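# Remove box lid and set it top-up on table

## Task

Lift the lid off the box and set it down flat on the table, top side up, resting wholly on the table and clear of the box, then release it; the box must stay upright, the lid must never be loose in the air more than a few centimetres above the table (small hops while still on the box are acceptable), and the final result has to hold without the robot supporting anything.

## Robot and tools

ROBOT. Two FANUC CRX-5iA arms, left_arm and right_arm, each ending in a Robotiq 2F-85 two-finger gripper. Base poses in the scene frame: left_arm at (+0.066, +0.408, 0) m with quat_wxyz (+0.997, 0, 0, -0.078); right_arm at (+0.007, -0.472, 0) m with quat_wxyz (+1.000, 0, 0, +0.031). Joint ranges (rad): waist ±3.491, shoulder ±3.140, elbow -1.187 to 4.328, forearm roll ±3.316, wrist pitch ±3.140, wrist roll ±3.927. Load limits: 147 N m for waist, shoulder and elbow; 36.8 N m for the three wrist joints, including the weight of anything held.

FRAMES. One shared scene frame: origin on the table surface midway between the arms, +z up, +x pointing out across the table, and left_arm sitting on the +y side. The arm names do not correspond to image left or right. In each gripper's own frame the fingers extend along +z and close along y. end_effector_position is the spot midway between the pads when shut; closed fingertips reach about 19 mm past it, open ones about 6 mm. Closing also pushes the fingertips about 13 mm farther from the wrist, so keep that clearance above the table. A flat block projects roughly 9 cm toward the gripper's +x and rotates with it.

THE ROW. Every motion command is built from rows of 20 numbers, always both arms: left x, y, z, qw, qx, qy, qz, gripper position, force_limit, speed, then the same ten for the right. x, y, z are an absolute target for end_effector_position in metres, scene frame; qw..qz is an absolute target orientation (w first), scene frame. The last three of each half are in [-1, 1]. Gripper position: +1 fully open (85 mm), about -0.8 where the pads touch, -1 closes until blocked. force_limit: about 20 N at -1, 128 N at 0, 235 N at +1 (40 mm object, slow close; thin or tiny objects get less). speed: gap change of about 20 mm/s at -1, 85 at 0, 150 at +1; quick closes add up to about 5 N (speed 0) or 12 N (speed +1). To hold an arm still, resend its exact last reported pose and its gripper triple; a 0 in the gripper slots is a real command. Resend the same quaternion every row to keep orientation, rather than copying a drifted reported one.

execute_actions(actions): a list of actions; each action is a list of up to 15 rows, one per 1/30 s step, 0.5 s per action; a short action repeats its final row. An empty list just reports state and images. Each step, the commanded pose is clipped to within 70 mm and 16 degrees of the measured pose; the arm then moves toward it by damped IK, favouring position over orientation. After an action an arm only continues up to its last clipped pose, so far targets need follow-up actions. A target more than 0.6 m from the gripper's current position along any of its own axes makes that action refused for both arms; if the first action fails this test against the last reported state, or anything is malformed, the whole call is rejected and nothing moves.

move(target, speed, blocking): target is one 20-number row as above (absolute poses; finger numbers sent at the start). Each gripper travels in a straight line to its pose, both finishing together, taking 0.5 to 10 s (cut off at 10 s). speed is the top path speed in m/s, 0.002 to 0.5, default 0.25; turning allowed at twice that in rad/s, by the shorter direction. Paths ignore obstacles and the other arm; grippers lag, stray and may overshoot speed near full extension. blocking=false returns after 0.5 s while motion continues; until a result shows it finished, other moves and execute_actions are refused, so use wait or stop. The result adds a move: line with the ending (done, off_target, moving, held, fault) and limits (paced = pose clipped; held = steps blocked by a check, after which the arm may jump fast), plus each gripper's distance from its pose.

wait(seconds): 0 to 10; arms keep their last command; returns early if a running move ends. stop(): brakes a running move (needs room; fingers continue). zoom_image(camera, region): camera is cam_high or cam_low; region [x0, y0, x1, y1] in pixels of that 504x504 image, origin top-left, at most 504 by 504. read_manual(section): only licence texts, default "licences". finished_scene(scene): ends the current scene, given its number, irrevocably, and reports success; the goal must already be stable.

RESULTS. State line gives each gripper's position and quat_wxyz (printed position can be off, more at long reach). Hand target lines show the pose the controller is heading to. pose unreachable means a clearance check altered or blocked that arm's command. object_status: 0 moving, 1 stopped while opening, 2 stopped while closing (a grip), 3 reached the commanded position or pads met. Any new position value resets it to 0 briefly. Fingers hold their place until the position changes by at least 0.01; only then do new force_limit or speed apply, so open first to regrip more softly. If a gripped object slips the fingers re-close, except after a force_limit -1 grip, where status stays 2 even if lost. position_measured is in counts: 3 open, ~78 = 60 mm, 130 = 40 mm, 180 = 20 mm, 230 pads meeting. Flange force is the estimated external force on the gripper, noisy, including held weight; "no reading" means unavailable. MOTOR HOT warns of heating from holding loads; an OVER-TEMPERATURE FAULT brakes that arm until cool.

AVOID. Arms are stiff: aiming even slightly past a firm contact can trigger a fault; faster moves hit harder. A joint torque reaching its limit, or 150 N external force, stops that arm for 10 s and drops the rest of the call. Do not let the arms strike or press on each other, do not push anything off the table, do not release or fling the lid from height, avoid slips and slams, and expect occasional brief nudges to loose objects. The simulation keeps running while you compose replies, holding the last command.

Each tool is called by a JSON object that holds its "name" and its "arguments", one argument or row to a line.

## Session

{"name": "execute_actions", "arguments": {
  "actions": []
}}

Scene clock: 0.00 s.
left_arm: end_effector_position=(+0.5602, +0.3298, +0.2948) position_measured=3 object_status=3 end_effector_quat_wxyz=(+0.001, +0.080, +0.997, +0.000) | right_arm: end_effector_position=(+0.0825, -0.0563, +0.2914) position_measured=3 object_status=3 end_effector_quat_wxyz=(-0.470, +0.784, -0.232, +0.331)
Joint positions: left_arm=[ 0.262  0.131  0.193 -0.    -1.631 -0.265] | right_arm=[ 2.288 -0.341 -1.011  1.233 -1.441 -0.34 ]
Joint velocities: left_arm=[-0.     0.    -0.001  0.    -0.     0.001] | right_arm=[-0.    -0.001 -0.     0.    -0.001 -0.   ]
Flange force (N, the push that the arm receives, along the gripper's own x y z axes): no reading
Hand target (left_arm): +0.560, +0.330, +0.295; +0.001, +0.080, +0.997, +0.000
Hand target (right_arm): +0.083, -0.056, +0.291; -0.470, +0.784, -0.232, +0.331

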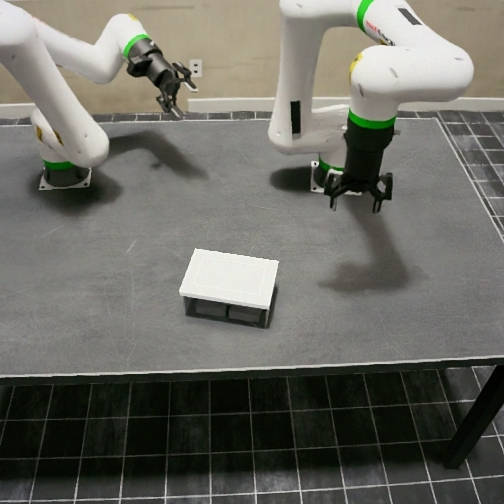

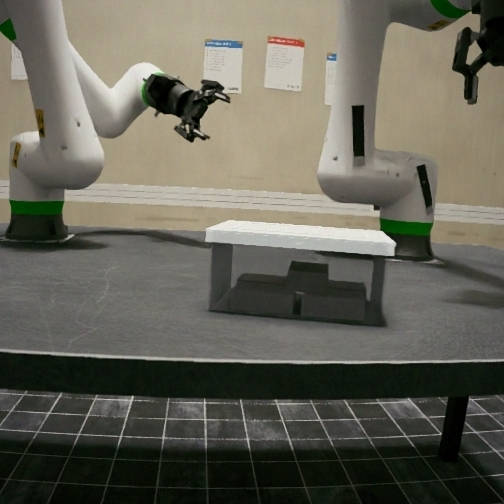

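{"name": "zoom_image", "arguments": {
  "camera": "cam_high",
  "region": [160, 230, 300, 340]
}}

{"name": "zoom_image", "arguments": {
  "camera": "cam_low",
  "region": [190, 200, 410, 340]
}}

Region (160, 230, 300, 340) of cam_high's 504x504 image, scaled by 3.600, with more detail than that image has; it fills the top 396 rows of this view, and the rest is white.

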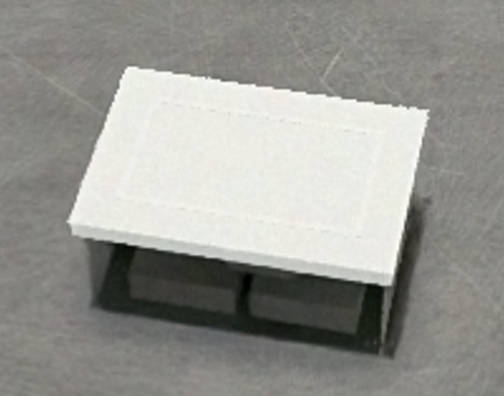

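Region (190, 200, 410, 340) of cam_low's 504x504 image, scaled by 2.291, with more detail than that image has; it fills the top 321 rows of this view, and the rest is white.

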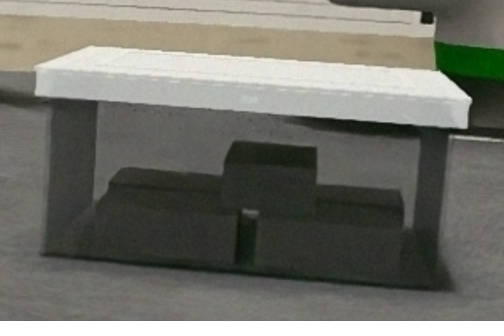

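{"name": "move", "arguments": {
  "target": [0.55,0.30,0.22,0,0.777,0.629,0,0.3,0,0,0.45,-0.15,0.22,0,0.629,-0.777,0,0.3,0,0]
}}

Scene clock: 13.03 s.
left_arm: end_effector_position=(+0.5501, +0.2999, +0.2199) position_measured=91 object_status=3 end_effector_quat_wxyz=(+0.000, +0.777, +0.629, -0.000) | right_arm: end_effector_position=(+0.4499, -0.1505, +0.2203) position_measured=91 object_status=3 end_effector_quat_wxyz=(+0.001, -0.629, +0.778, -0.001)
Joint positions: left_arm=[ 0.202  0.126  0.013  0.    -1.458 -1.826] | right_arm=[ 0.807  0.252  0.161  0.002 -1.478  0.49 ]
Joint velocities: left_arm=[ 0.    -0.001 -0.     0.    -0.    -0.001] | right_arm=[ 0.     0.001  0.     0.001 -0.     0.001]
Flange force (N, the push that the arm receives, along the gripper's own x y z axes): left_arm=[2.2 5.8 -2.5] | right_arm=[3.8 2.9 1.9]
Hand target (left_arm): +0.550, +0.300, +0.220; +0.000, +0.777, +0.629, -0.000
Hand target (right_arm): +0.450, -0.150, +0.220; +0.001, -0.629, +0.778, -0.001
Off the commanded pose (left_arm): 0.000 m, 0 deg.
Off the commanded pose (right_arm): 0.001 m, 0 deg.
move: done

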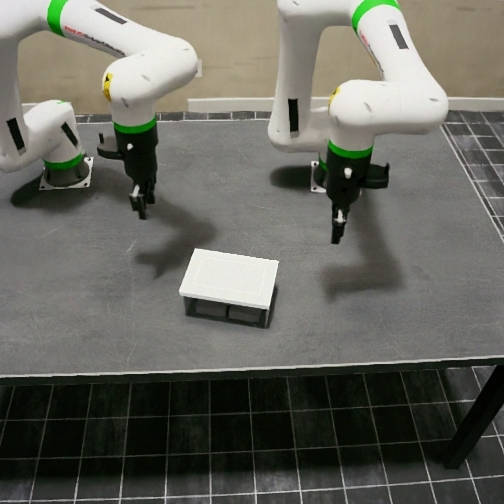

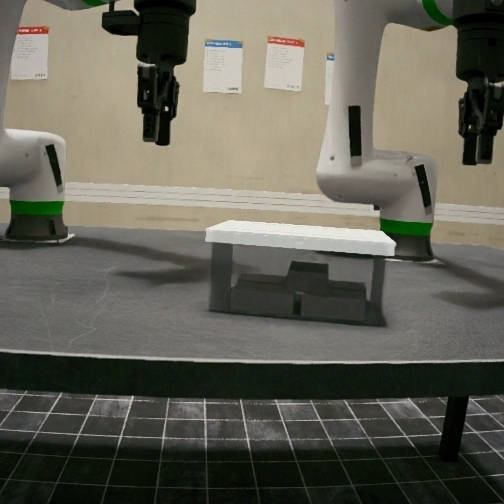

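{"name": "move", "arguments": {
  "target": [0.595,0.23,0.11,0,0.777,0.629,0,0.3,0,0,0.53,-0.11,0.11,0,0.629,-0.777,0,0.3,0,0]
}}

{"name": "zoom_image", "arguments": {
  "camera": "cam_high",
  "region": [130, 200, 340, 340]
}}

{"name": "zoom_image", "arguments": {
  "camera": "cam_low",
  "region": [130, 150, 480, 340]
}}

Scene clock: 18.70 s.
left_arm: end_effector_position=(+0.5952, +0.2298, +0.1101) position_measured=91 object_status=3 end_effector_quat_wxyz=(+0.000, +0.777, +0.629, -0.000) | right_arm: end_effector_position=(+0.5302, -0.1102, +0.1100) position_measured=91 object_status=3 end_effector_quat_wxyz=(+0.000, -0.629, +0.777, -0.000)
Joint positions: left_arm=[ 0.067  0.338  0.01   0.    -1.243 -1.69 ] | right_arm=[ 0.749  0.525  0.275  0.    -1.32   0.549]
Joint velocities: left_arm=[-0.     0.001 -0.    -0.    -0.    -0.001] | right_arm=[-0.     0.    -0.001 -0.001  0.001 -0.001]
Flange force (N, the push that the arm receives, along the gripper's own x y z axes): left_arm=[1.8 4.9 -1.5] | right_arm=[-0.1 -1.3 -1.4]
Hand target (left_arm): +0.595, +0.230, +0.110; +0.000, +0.777, +0.629, -0.000
Hand target (right_arm): +0.530, -0.110, +0.110; +0.000, -0.629, +0.777, -0.000
Off the commanded pose (left_arm): 0.000 m, 0 deg.
Off the commanded pose (right_arm): 0.000 m, 0 deg.
move: done

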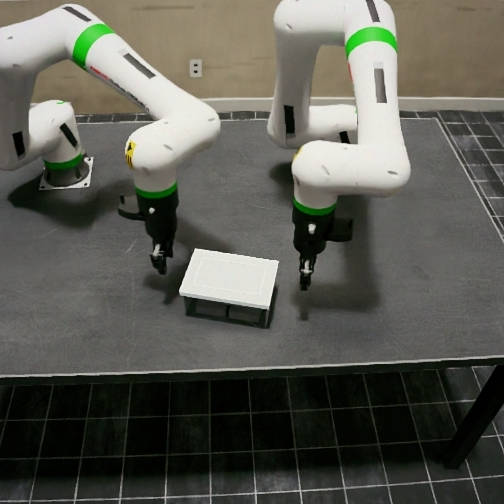

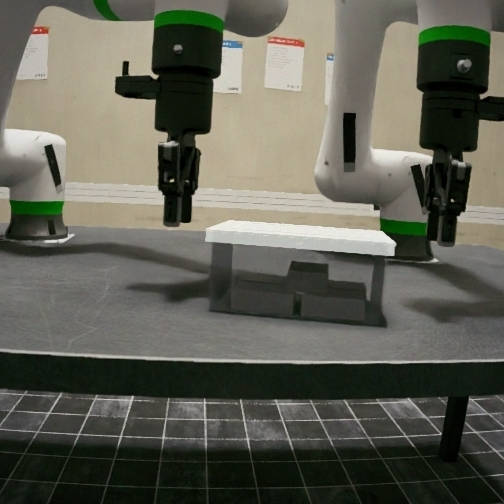

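Region (130, 200, 340, 340) of cam_high's 504x504 image, scaled by 2.400, with more detail than that image has.

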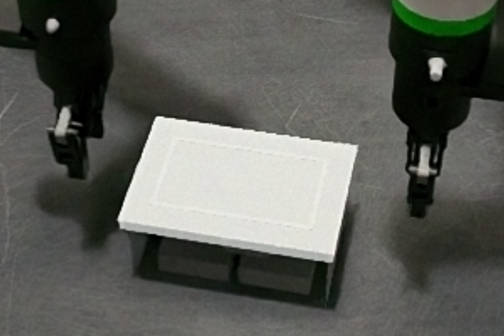

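Region (130, 150, 480, 340) of cam_low's 504x504 image, scaled by 1.440, with more detail than that image has; it fills the top 274 rows of this view, and the rest is white.

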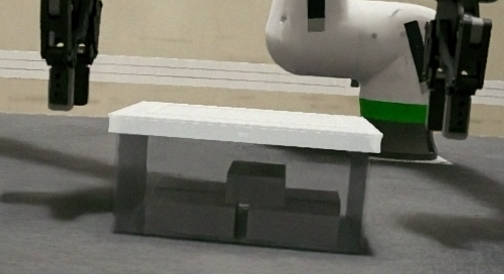

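{"name": "move", "arguments": {
  "target": [0.618,0.19,0.093,0,0.777,0.629,0,0.3,0,0,0.558,-0.08,0.093,0,0.629,-0.777,0,0.3,0,0],
  "speed": 0.1
}}

{"name": "zoom_image", "arguments": {
  "camera": "cam_high",
  "region": [130, 200, 340, 340]
}}

{"name": "zoom_image", "arguments": {
  "camera": "cam_low",
  "region": [160, 150, 460, 340]
}}

Scene clock: 25.07 s.
left_arm: end_effector_position=(+0.6180, +0.1899, +0.0930) position_measured=91 object_status=3 end_effector_quat_wxyz=(+0.000, +0.777, +0.629, -0.000) | right_arm: end_effector_position=(+0.5581, -0.0801, +0.0930) position_measured=91 object_status=3 end_effector_quat_wxyz=(+0.000, -0.629, +0.777, -0.000)
Joint positions: left_arm=[ 0.001  0.435  0.102  0.    -1.238 -1.625] | right_arm=[ 0.75   0.639  0.409  0.    -1.341  0.549]
Joint velocities: left_arm=[-0.     0.     0.     0.001 -0.001 -0.001] | right_arm=[-0.    -0.    -0.     0.     0.001  0.001]
Flange force (N, the push that the arm receives, along the gripper's own x y z axes): left_arm=[0.5 6.6 -2.0] | right_arm=[2.2 -0.7 0.1]
Hand target (left_arm): +0.618, +0.190, +0.093; +0.000, +0.777, +0.629, -0.000
Hand target (right_arm): +0.558, -0.080, +0.093; -0.000, -0.629, +0.777, +0.000
Off the commanded pose (left_arm): 0.000 m, 0 deg.
Off the commanded pose (right_arm): 0.000 m, 0 deg.
move: done

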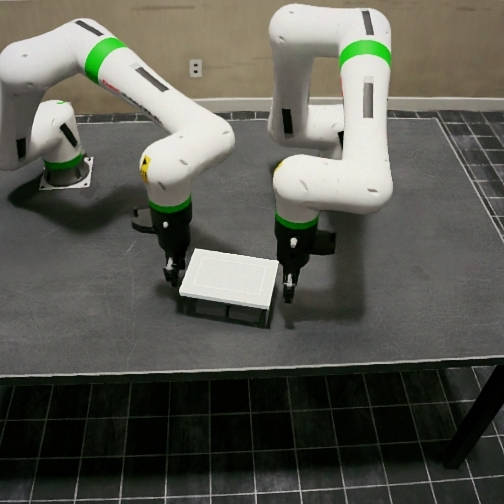

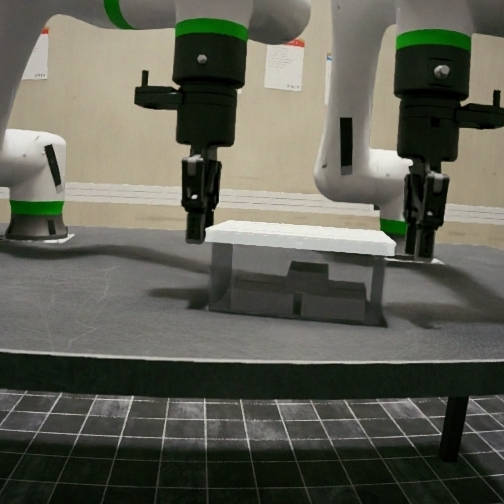

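Region (130, 200, 340, 340) of cam_high's 504x504 image, scaled by 2.400, with more detail than that image has.

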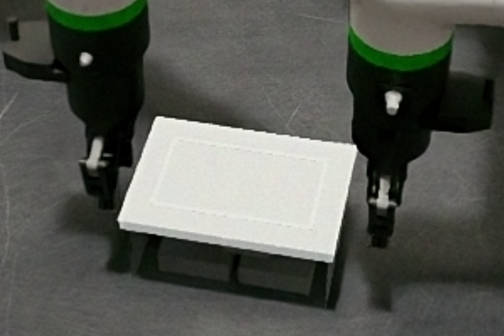

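Region (160, 150, 460, 340) of cam_low's 504x504 image, scaled by 1.680, with more detail than that image has; it fills the top 319 rows of this view, and the rest is white.

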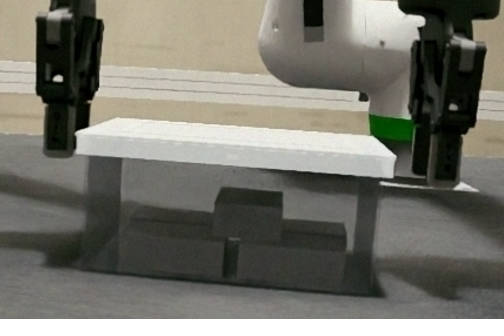

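{"name": "move", "arguments": {
  "target": [0.614,0.177,0.099,0,0.777,0.629,0,0.3,0,0,0.562,-0.072,0.097,0,0.629,-0.777,0,0.3,0,0],
  "speed": 0.03
}}

{"name": "zoom_image", "arguments": {
  "camera": "cam_high",
  "region": [150, 220, 320, 330]
}}

{"name": "zoom_image", "arguments": {
  "camera": "cam_low",
  "region": [160, 170, 460, 290]
}}

Scene clock: 28.80 s.
left_arm: end_effector_position=(+0.6140, +0.1770, +0.0990) position_measured=91 object_status=3 end_effector_quat_wxyz=(+0.000, +0.777, +0.629, -0.000) | right_arm: end_effector_position=(+0.5620, -0.0720, +0.0970) position_measured=91 object_status=3 end_effector_quat_wxyz=(-0.000, -0.629, +0.777, +0.000)
Joint positions: left_arm=[-0.022  0.433  0.114  0.    -1.252 -1.601] | right_arm=[ 0.754  0.658  0.449 -0.    -1.362  0.545]
Joint velocities: left_arm=[ 0. -0. -0.  0. -0.  0.] | right_arm=[-0.001  0.001 -0.    -0.     0.     0.001]
Flange force (N, the push that the arm receives, along the gripper's own x y z axes): left_arm=[1.2 5.8 -1.7] | right_arm=[0.9 -3.3 -2.8]
Hand target (left_arm): +0.614, +0.177, +0.099; +0.000, +0.777, +0.629, -0.000
Hand target (right_arm): +0.562, -0.072, +0.097; -0.000, -0.629, +0.777, +0.000
Off the commanded pose (left_arm): 0.000 m, 0 deg.
Off the commanded pose (right_arm): 0.000 m, 0 deg.
move: done

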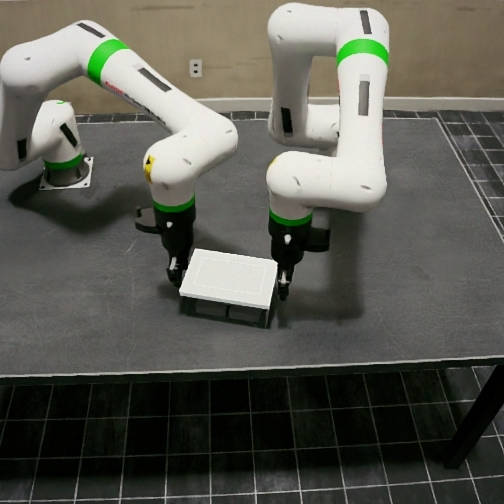

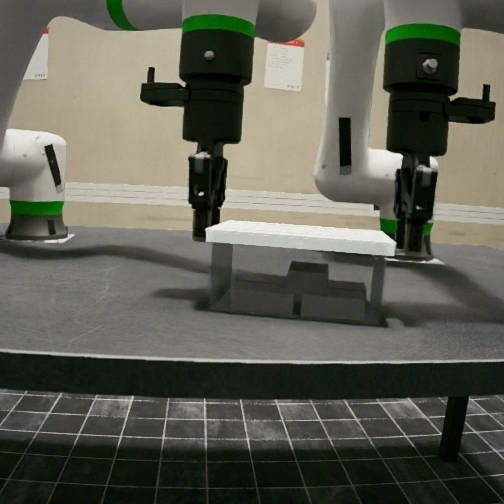

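Region (150, 220, 320, 330) of cam_high's 504x504 image, scaled by 2.965, with more detail than that image has; it fills the top 326 rows of this view, and the rest is white.

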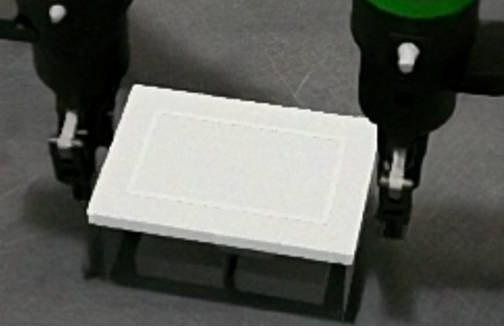

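Region (160, 170, 460, 290) of cam_low's 504x504 image, scaled by 1.680, with more detail than that image has; it fills the top 202 rows of this view, and the rest is white.

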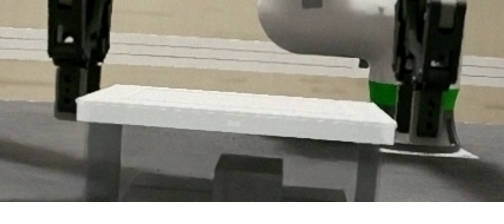

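{"name": "move", "arguments": {
  "target": [0.612,0.168,0.099,0,0.777,0.629,0,0.3,0,0,0.563,-0.066,0.097,0,0.629,-0.777,0,0.3,0,0],
  "speed": 0.01
}}

{"name": "zoom_image", "arguments": {
  "camera": "cam_high",
  "region": [150, 220, 320, 330]
}}

Scene clock: 32.03 s.
left_arm: end_effector_position=(+0.6120, +0.1680, +0.0990) position_measured=91 object_status=3 end_effector_quat_wxyz=(-0.000, +0.777, +0.629, -0.000) | right_arm: end_effector_position=(+0.5630, -0.0660, +0.0970) position_measured=91 object_status=3 end_effector_quat_wxyz=(-0.000, -0.629, +0.777, -0.000)
Joint positions: left_arm=[-0.038  0.438  0.12   0.    -1.253 -1.586] | right_arm=[ 0.759  0.67   0.467  0.    -1.369  0.54 ]
Joint velocities: left_arm=[-0.    -0.     0.001 -0.001 -0.     0.001] | right_arm=[-0.    -0.001 -0.    -0.     0.    -0.001]
Flange force (N, the push that the arm receives, along the gripper's own x y z axes): left_arm=[8.3 5.8 -2.9] | right_arm=[16.9 -2.2 -2.6]
Hand target (left_arm): +0.612, +0.168, +0.099; +0.000, +0.777, +0.629, -0.000
Hand target (right_arm): +0.563, -0.066, +0.097; -0.000, -0.629, +0.777, +0.000
Off the commanded pose (left_arm): 0.000 m, 0 deg.
Off the commanded pose (right_arm): 0.000 m, 0 deg.
move: done

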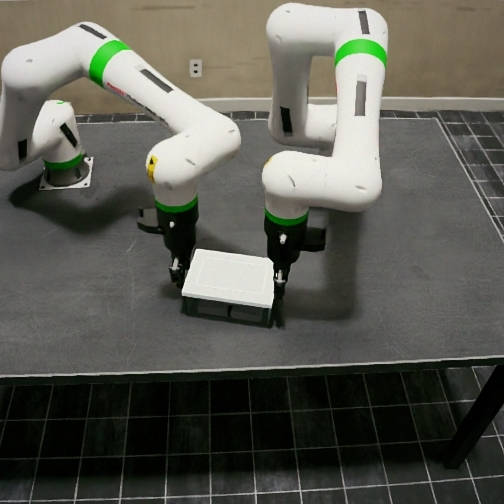

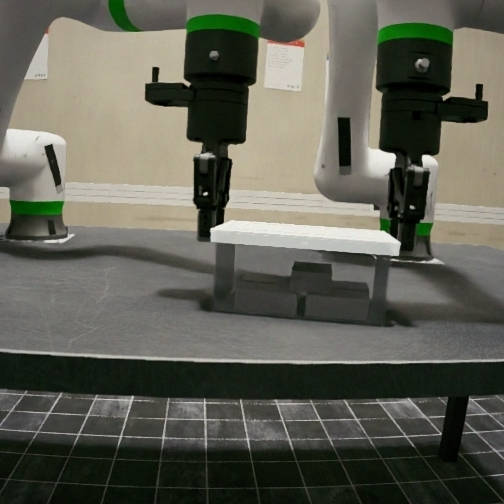

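Region (150, 220, 320, 330) of cam_high's 504x504 image, scaled by 2.965, with more detail than that image has; it fills the top 326 rows of this view, and the rest is white.

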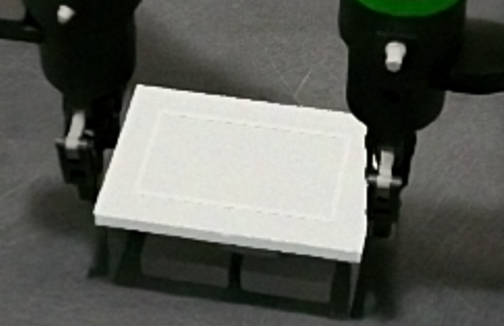

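Contact began. Tighten with the left.

{"name": "move", "arguments": {
  "target": [0.6115,0.1655,0.099,0,0.777,0.629,0,0.3,0,0,0.563,-0.066,0.097,0,0.629,-0.777,0,0.3,0,0],
  "speed": 0.005
}}

Scene clock: 33.77 s.
left_arm: end_effector_position=(+0.6115, +0.1655, +0.0990) position_measured=91 object_status=3 end_effector_quat_wxyz=(-0.000, +0.777, +0.629, +0.000) | right_arm: end_effector_position=(+0.5630, -0.0660, +0.0970) position_measured=91 object_status=3 end_effector_quat_wxyz=(-0.000, -0.629, +0.777, -0.000)
Joint positions: left_arm=[-0.043  0.439  0.122 -0.    -1.254 -1.581] | right_arm=[ 0.759  0.67   0.467  0.    -1.369  0.54 ]
Joint velocities: left_arm=[-0.  0. -0.  0. -0.  0.] | right_arm=[ 0.    -0.     0.001 -0.     0.001  0.001]
Flange force (N, the push that the arm receives, along the gripper's own x y z axes): left_arm=[36.8 2.2 -5.0] | right_arm=[28.7 -3.9 -2.6]
Hand target (left_arm): +0.611, +0.165, +0.099; +0.000, +0.777, +0.629, -0.000
Hand target (right_arm): +0.563, -0.066, +0.097; -0.000, -0.629, +0.777, +0.000
Off the commanded pose (left_arm): 0.000 m, 0 deg.
Off the commanded pose (right_arm): 0.000 m, 0 deg.
move: done

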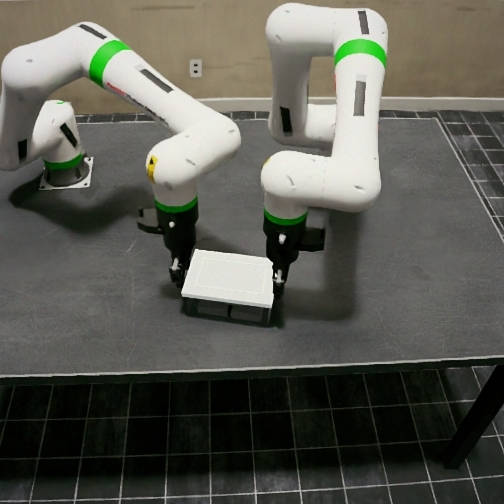

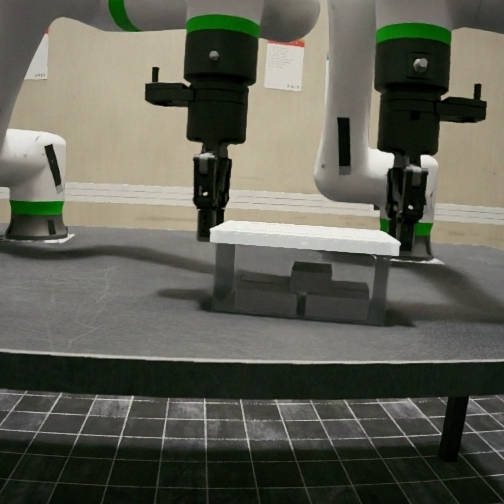

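{"name": "move", "arguments": {
  "target": [0.6113,0.1643,0.129,0,0.777,0.629,0,0.3,0,0,0.563,-0.066,0.127,0,0.629,-0.777,0,0.3,0,0],
  "speed": 0.02
}}

{"name": "zoom_image", "arguments": {
  "camera": "cam_low",
  "region": [160, 150, 460, 340]
}}

Scene clock: 37.20 s.
left_arm: end_effector_position=(+0.6112, +0.1643, +0.1290) position_measured=91 object_status=3 end_effector_quat_wxyz=(+0.000, +0.777, +0.629, +0.000) | right_arm: end_effector_position=(+0.5630, -0.0660, +0.1270) position_measured=91 object_status=3 end_effector_quat_wxyz=(+0.000, -0.629, +0.777, -0.000)
Joint positions: left_arm=[-0.045  0.419  0.166 -0.    -1.318 -1.579] | right_arm=[ 0.759  0.655  0.516  0.    -1.431  0.54 ]
Joint velocities: left_arm=[-0.    -0.     0.    -0.001  0.     0.001] | right_arm=[-0.     0.002 -0.    -0.    -0.001  0.001]
Flange force (N, the push that the arm receives, along the gripper's own x y z axes): left_arm=[53.8 -1.4 -2.4] | right_arm=[46.2 -10.8 -0.9]
Hand target (left_arm): +0.611, +0.164, +0.129; +0.000, +0.777, +0.629, -0.000
Hand target (right_arm): +0.563, -0.066, +0.127; -0.000, -0.629, +0.777, +0.000
Off the commanded pose (left_arm): 0.000 m, 0 deg.
Off the commanded pose (right_arm): 0.000 m, 0 deg.
move: done

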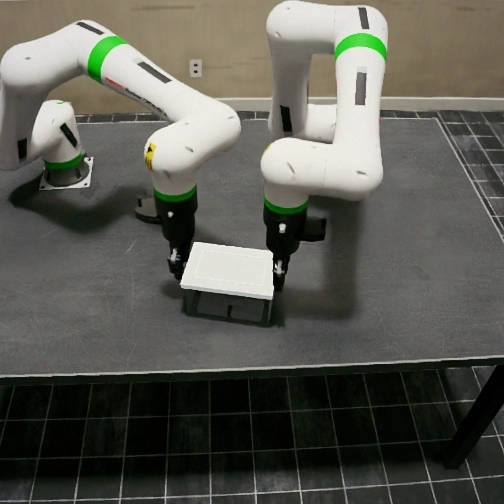

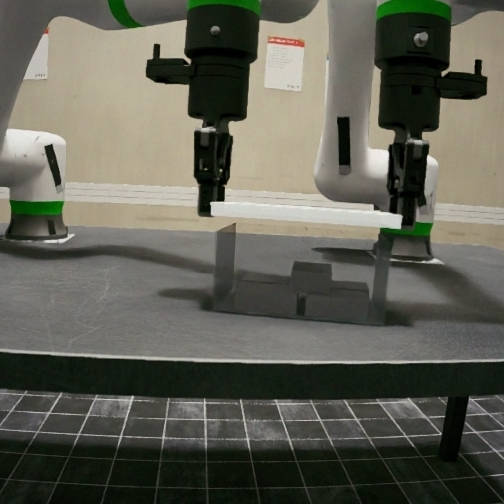

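Region (160, 150, 460, 340) of cam_low's 504x504 image, scaled by 1.680, with more detail than that image has; it fills the top 319 rows of this view, and the rest is white.

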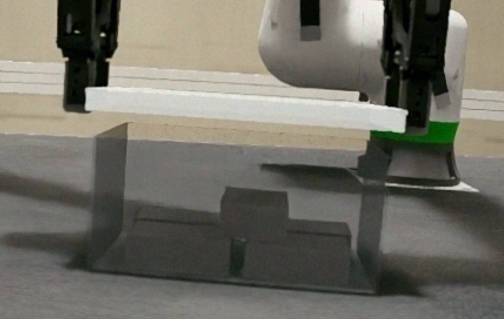

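{"name": "move", "arguments": {
  "target": [0.5113,0.1643,0.129,0,0.777,0.629,0,0.3,0,0,0.463,-0.066,0.127,0,0.629,-0.777,0,0.3,0,0],
  "speed": 0.04
}}

Scene clock: 41.27 s.
left_arm: end_effector_position=(+0.5113, +0.1644, +0.1289) position_measured=91 object_status=3 end_effector_quat_wxyz=(+0.000, +0.777, +0.629, -0.000) | right_arm: end_effector_position=(+0.4629, -0.0657, +0.1270) position_measured=91 object_status=3 end_effector_quat_wxyz=(-0.000, -0.629, +0.777, +0.000)
Joint positions: left_arm=[-0.085  0.203 -0.116  0.    -1.253 -1.538] | right_arm=[ 0.881  0.452  0.209 -0.    -1.328  0.418]
Joint velocities: left_arm=[ 0.    -0.001 -0.001  0.    -0.    -0.001] | right_arm=[ 0.001 -0.001  0.     0.     0.001  0.001]
Flange force (N, the push that the arm receives, along the gripper's own x y z axes): left_arm=[54.1 1.3 -0.6] | right_arm=[54.7 -2.7 2.3]
Hand target (left_arm): +0.511, +0.164, +0.129; +0.000, +0.777, +0.629, -0.000
Hand target (right_arm): +0.463, -0.066, +0.127; -0.000, -0.629, +0.777, +0.000
Off the commanded pose (left_arm): 0.000 m, 0 deg.
Off the commanded pose (right_arm): 0.000 m, 0 deg.
move: done

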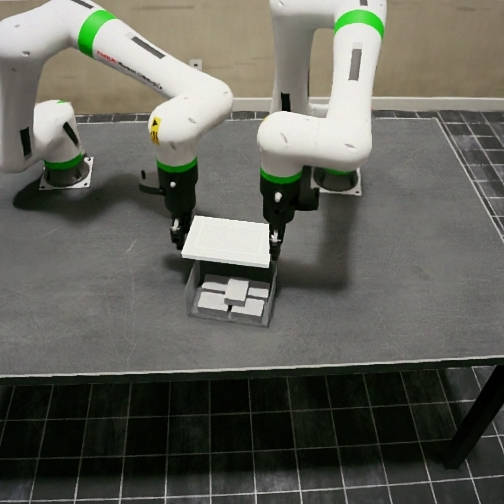

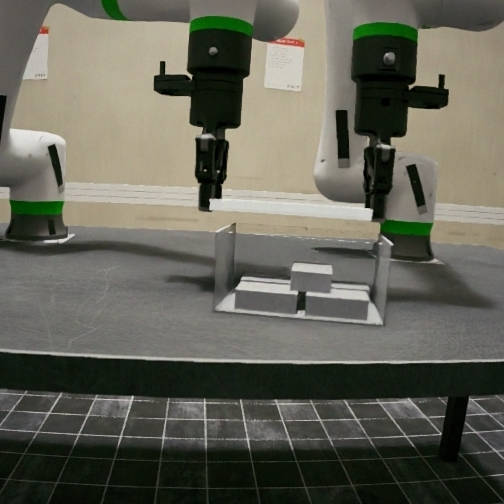

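{"name": "move", "arguments": {
  "target": [0.4113,0.1643,0.129,0,0.777,0.629,0,0.3,0,0,0.363,-0.066,0.127,0,0.629,-0.777,0,0.3,0,0],
  "speed": 0.05
}}

{"name": "move", "arguments": {
  "target": [0.4113,0.1643,0.034,0,0.777,0.629,0,0.3,0,0,0.363,-0.066,0.032,0,0.629,-0.777,0,0.3,0,0],
  "speed": 0.04
}}

Scene clock: 45.27 s.
left_arm: end_effector_position=(+0.4113, +0.1644, +0.1290) position_measured=91 object_status=3 end_effector_quat_wxyz=(+0.000, +0.777, +0.629, -0.000) | right_arm: end_effector_position=(+0.3629, -0.0657, +0.1270) position_measured=91 object_status=3 end_effector_quat_wxyz=(-0.000, -0.629, +0.777, +0.000)
Joint positions: left_arm=[-0.146 -0.008 -0.347  0.    -1.232 -1.478] | right_arm=[ 1.033  0.281 -0.023 -0.    -1.267  0.266]
Joint velocities: left_arm=[-0.     0.    -0.001  0.    -0.     0.   ] | right_arm=[-0.    -0.002  0.001  0.001 -0.     0.   ]
Flange force (N, the push that the arm receives, along the gripper's own x y z axes): left_arm=[51.4 1.5 -1.1] | right_arm=[56.0 -0.2 3.8]
Hand target (left_arm): +0.411, +0.164, +0.129; +0.000, +0.777, +0.629, -0.000
Hand target (right_arm): +0.363, -0.066, +0.127; -0.000, -0.629, +0.777, +0.000
Off the commanded pose (left_arm): 0.000 m, 0 deg.
Off the commanded pose (right_arm): 0.000 m, 0 deg.
move: done

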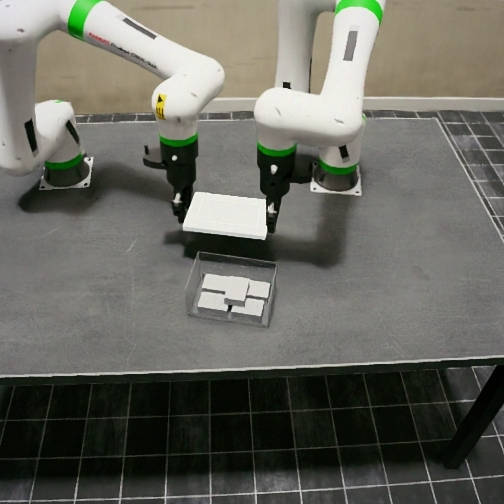

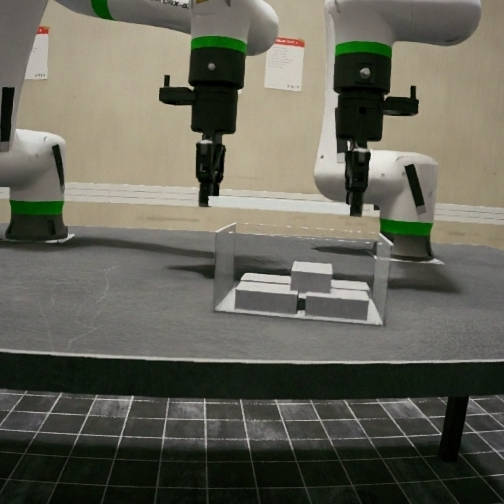

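Scene clock: 47.87 s.
left_arm: end_effector_position=(+0.4115, +0.1642, +0.0339) position_measured=91 object_status=3 end_effector_quat_wxyz=(+0.000, +0.777, +0.629, +0.000) | right_arm: end_effector_position=(+0.3630, -0.0660, +0.0320) position_measured=91 object_status=3 end_effector_quat_wxyz=(+0.000, -0.629, +0.777, -0.000)
Joint positions: left_arm=[-0.146  0.105 -0.475 -0.    -0.991 -1.478] | right_arm=[ 1.033  0.373 -0.142  0.    -1.056  0.266]
Joint velocities: left_arm=[ 0.    -0.001  0.     0.001  0.     0.001] | right_arm=[ 0.    -0.001 -0.    -0.     0.     0.   ]
Flange force (N, the push that the arm receives, along the gripper's own x y z axes): left_arm=[44.8 1.5 0.3] | right_arm=[45.8 -1.1 3.1]
Hand target (left_arm): +0.412, +0.164, +0.034; -0.000, +0.777, +0.629, +0.000
Hand target (right_arm): +0.363, -0.066, +0.032; +0.000, -0.629, +0.777, -0.000
Off the commanded pose (left_arm): 0.000 m, 0 deg.
Off the commanded pose (right_arm): 0.000 m, 0 deg.
move: done

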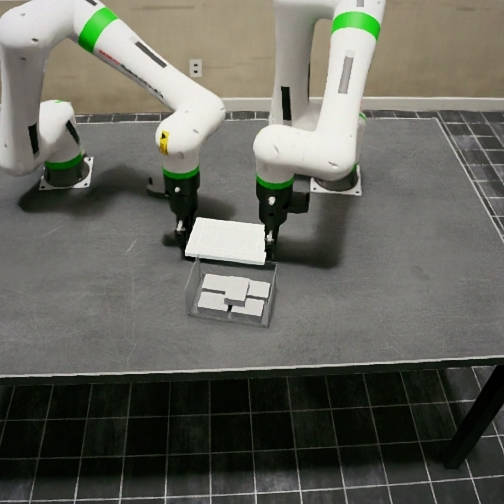

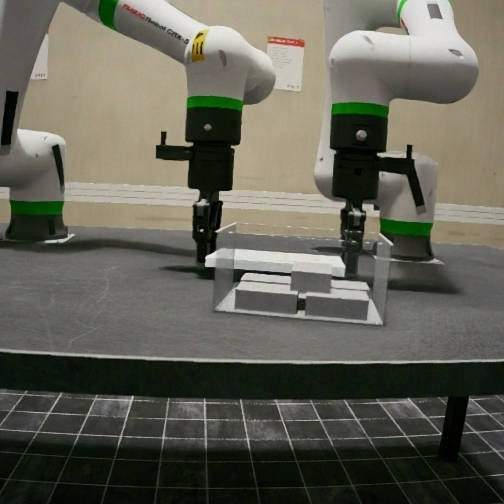

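{"name": "move", "arguments": {
  "target": [0.4113,0.1643,0.020,0,0.777,0.629,0,0.3,0,0,0.363,-0.066,0.018,0,0.629,-0.777,0,0.3,0,0],
  "speed": 0.015
}}

{"name": "zoom_image", "arguments": {
  "camera": "cam_low",
  "region": [180, 210, 400, 300]
}}

Scene clock: 52.87 s.
left_arm: end_effector_position=(+0.4113, +0.1643, +0.0200) position_measured=91 object_status=3 end_effector_quat_wxyz=(+0.000, +0.777, +0.629, +0.000) | right_arm: end_effector_position=(+0.3630, -0.0660, +0.0180) position_measured=91 object_status=3 end_effector_quat_wxyz=(-0.000, -0.629, +0.777, +0.000)
Joint positions: left_arm=[-0.146  0.126 -0.49  -0.    -0.954 -1.478] | right_arm=[ 1.033  0.391 -0.155 -0.    -1.026  0.266]
Joint velocities: left_arm=[ 0.     0.001  0.    -0.     0.    -0.002] | right_arm=[ 0.001 -0.    -0.    -0.001  0.    -0.   ]
Flange force (N, the push that the arm receives, along the gripper's own x y z axes): left_arm=[44.4 3.5 0.5] | right_arm=[47.1 -2.1 0.5]
Hand target (left_arm): +0.411, +0.164, +0.020; -0.000, +0.777, +0.629, +0.000
Hand target (right_arm): +0.363, -0.066, +0.018; +0.000, -0.629, +0.777, -0.000
Off the commanded pose (left_arm): 0.000 m, 0 deg.
Off the commanded pose (right_arm): 0.000 m, 0 deg.
move: done

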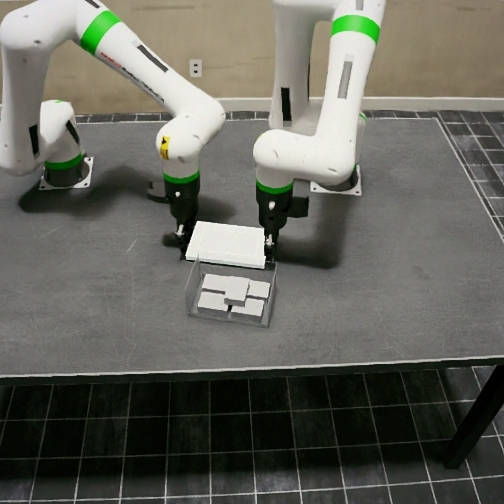

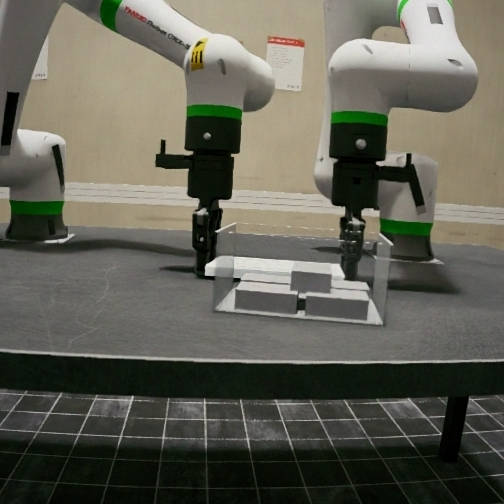

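Region (180, 210, 400, 300) of cam_low's 504x504 image, scaled by 2.291, with more detail than that image has; it fills the top 206 rows of this view, and the rest is white.

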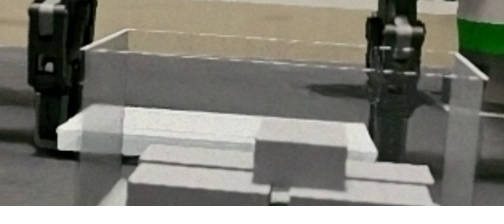

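Nearly down. Lower slightly, then release.

{"name": "move", "arguments": {
  "target": [0.4113,0.1643,0.017,0,0.777,0.629,0,0.3,0,0,0.363,-0.066,0.016,0,0.629,-0.777,0,0.3,0,0],
  "speed": 0.01
}}

{"name": "move", "arguments": {
  "target": [0.414,0.178,0.019,0,0.777,0.629,0,0.3,0,0,0.360,-0.080,0.018,0,0.629,-0.777,0,0.3,0,0],
  "speed": 0.02
}}

{"name": "move", "arguments": {
  "target": [0.42,0.23,0.12,0,0.777,0.629,0,0.3,0,0,0.35,-0.13,0.12,0,0.629,-0.777,0,0.3,0,0]
}}

Scene clock: 56.27 s.
left_arm: end_effector_position=(+0.4113, +0.1643, +0.0170) position_measured=91 object_status=3 end_effector_quat_wxyz=(+0.000, +0.777, +0.629, +0.000) | right_arm: end_effector_position=(+0.3630, -0.0660, +0.0160) position_measured=91 object_status=3 end_effector_quat_wxyz=(+0.000, -0.629, +0.777, -0.000)
Joint positions: left_arm=[-0.146  0.131 -0.493 -0.    -0.947 -1.478] | right_arm=[ 1.033  0.393 -0.156  0.    -1.021  0.266]
Joint velocities: left_arm=[-0.     0.001 -0.    -0.    -0.    -0.001] | right_arm=[ 0.    -0.    -0.001  0.     0.     0.001]
Flange force (N, the push that the arm receives, along the gripper's own x y z axes): left_arm=[44.8 3.1 -0.4] | right_arm=[43.3 -4.3 0.5]
Hand target (left_arm): +0.411, +0.164, +0.017; -0.000, +0.777, +0.629, +0.000
Hand target (right_arm): +0.363, -0.066, +0.016; +0.000, -0.629, +0.777, -0.000
Off the commanded pose (left_arm): 0.000 m, 0 deg.
Off the commanded pose (right_arm): 0.000 m, 0 deg.
move: done

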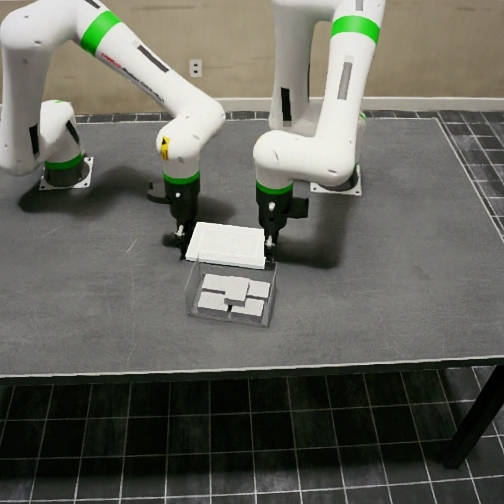

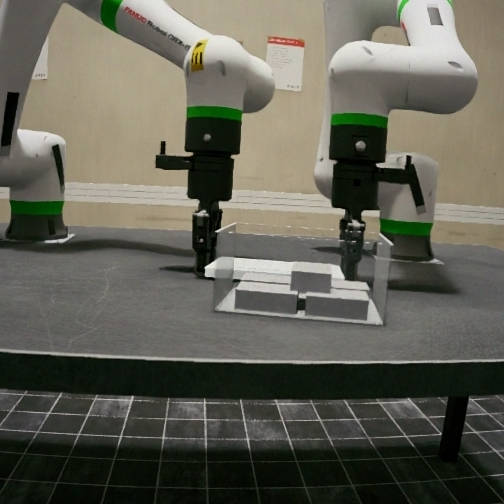

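Scene clock: 57.20 s.
left_arm: end_effector_position=(+0.4140, +0.1780, +0.0190) position_measured=91 object_status=3 end_effector_quat_wxyz=(-0.000, +0.777, +0.629, +0.000) | right_arm: end_effector_position=(+0.3600, -0.0800, +0.0180) position_measured=91 object_status=3 end_effector_quat_wxyz=(+0.000, -0.629, +0.777, -0.000)
Joint positions: left_arm=[-0.111  0.115 -0.506 -0.    -0.95  -1.513] | right_arm=[ 1.026  0.363 -0.193  0.    -1.015  0.273]
Joint velocities: left_arm=[ 0.     0.     0.    -0.001  0.    -0.   ] | right_arm=[-0.    -0.001  0.001 -0.     0.     0.001]
Flange force (N, the push that the arm receives, along the gripper's own x y z axes): left_arm=[0.7 4.7 0.8] | right_arm=[1.3 -0.2 -0.4]
Hand target (left_arm): +0.414, +0.178, +0.019; -0.000, +0.777, +0.629, +0.000
Hand target (right_arm): +0.360, -0.080, +0.018; +0.000, -0.629, +0.777, -0.000
Off the commanded pose (left_arm): 0.000 m, 0 deg.
Off the commanded pose (right_arm): 0.000 m, 0 deg.
move: done

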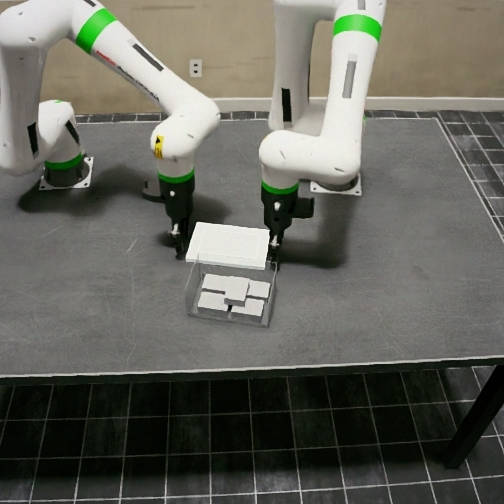

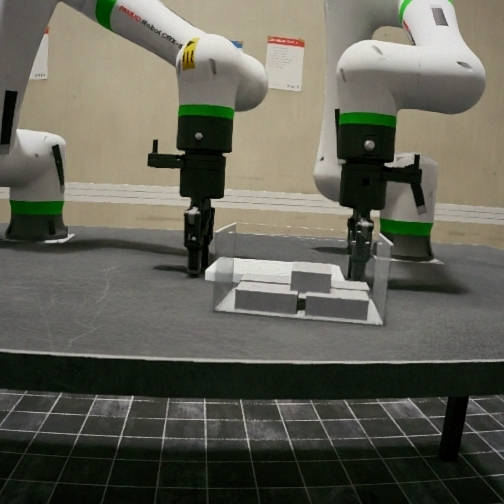

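Scene clock: 58.03 s.
left_arm: end_effector_position=(+0.4199, +0.2302, +0.1201) position_measured=91 object_status=3 end_effector_quat_wxyz=(-0.000, +0.777, +0.629, +0.000) | right_arm: end_effector_position=(+0.3499, -0.1299, +0.1200) position_measured=91 object_status=3 end_effector_quat_wxyz=(-0.000, -0.629, +0.777, -0.000)
Joint positions: left_arm=[ 0.024 -0.069 -0.427 -0.    -1.213 -1.648] | right_arm=[ 0.995  0.152 -0.197  0.    -1.222  0.305]
Joint velocities: left_arm=[ 0.    -0.001 -0.     0.    -0.     0.   ] | right_arm=[-0.    -0.002  0.001 -0.     0.    -0.001]
Flange force (N, the push that the arm receives, along the gripper's own x y z axes): left_arm=[2.0 5.4 -0.5] | right_arm=[1.5 0.5 -0.4]
Hand target (left_arm): +0.420, +0.230, +0.120; -0.000, +0.777, +0.629, +0.000
Hand target (right_arm): +0.350, -0.130, +0.120; +0.000, -0.629, +0.777, +0.000
Off the commanded pose (left_arm): 0.000 m, 0 deg.
Off the commanded pose (right_arm): 0.000 m, 0 deg.
move: done

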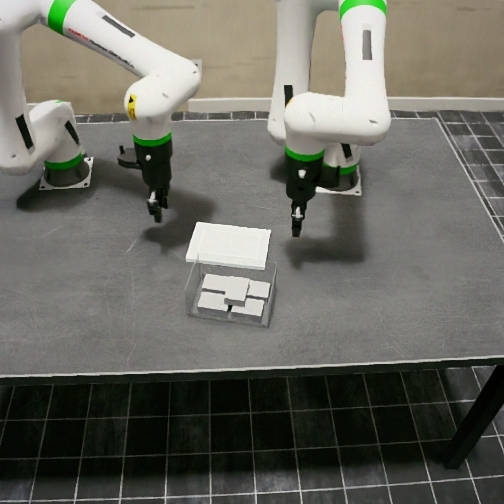

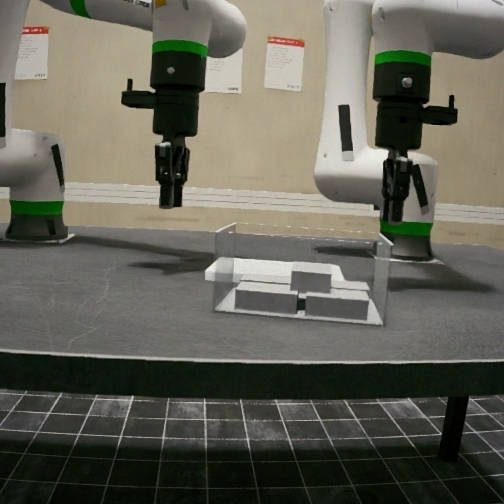

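{"name": "finished_scene", "arguments": {
  "scene": 1
}}

The scene is finished: the task was done.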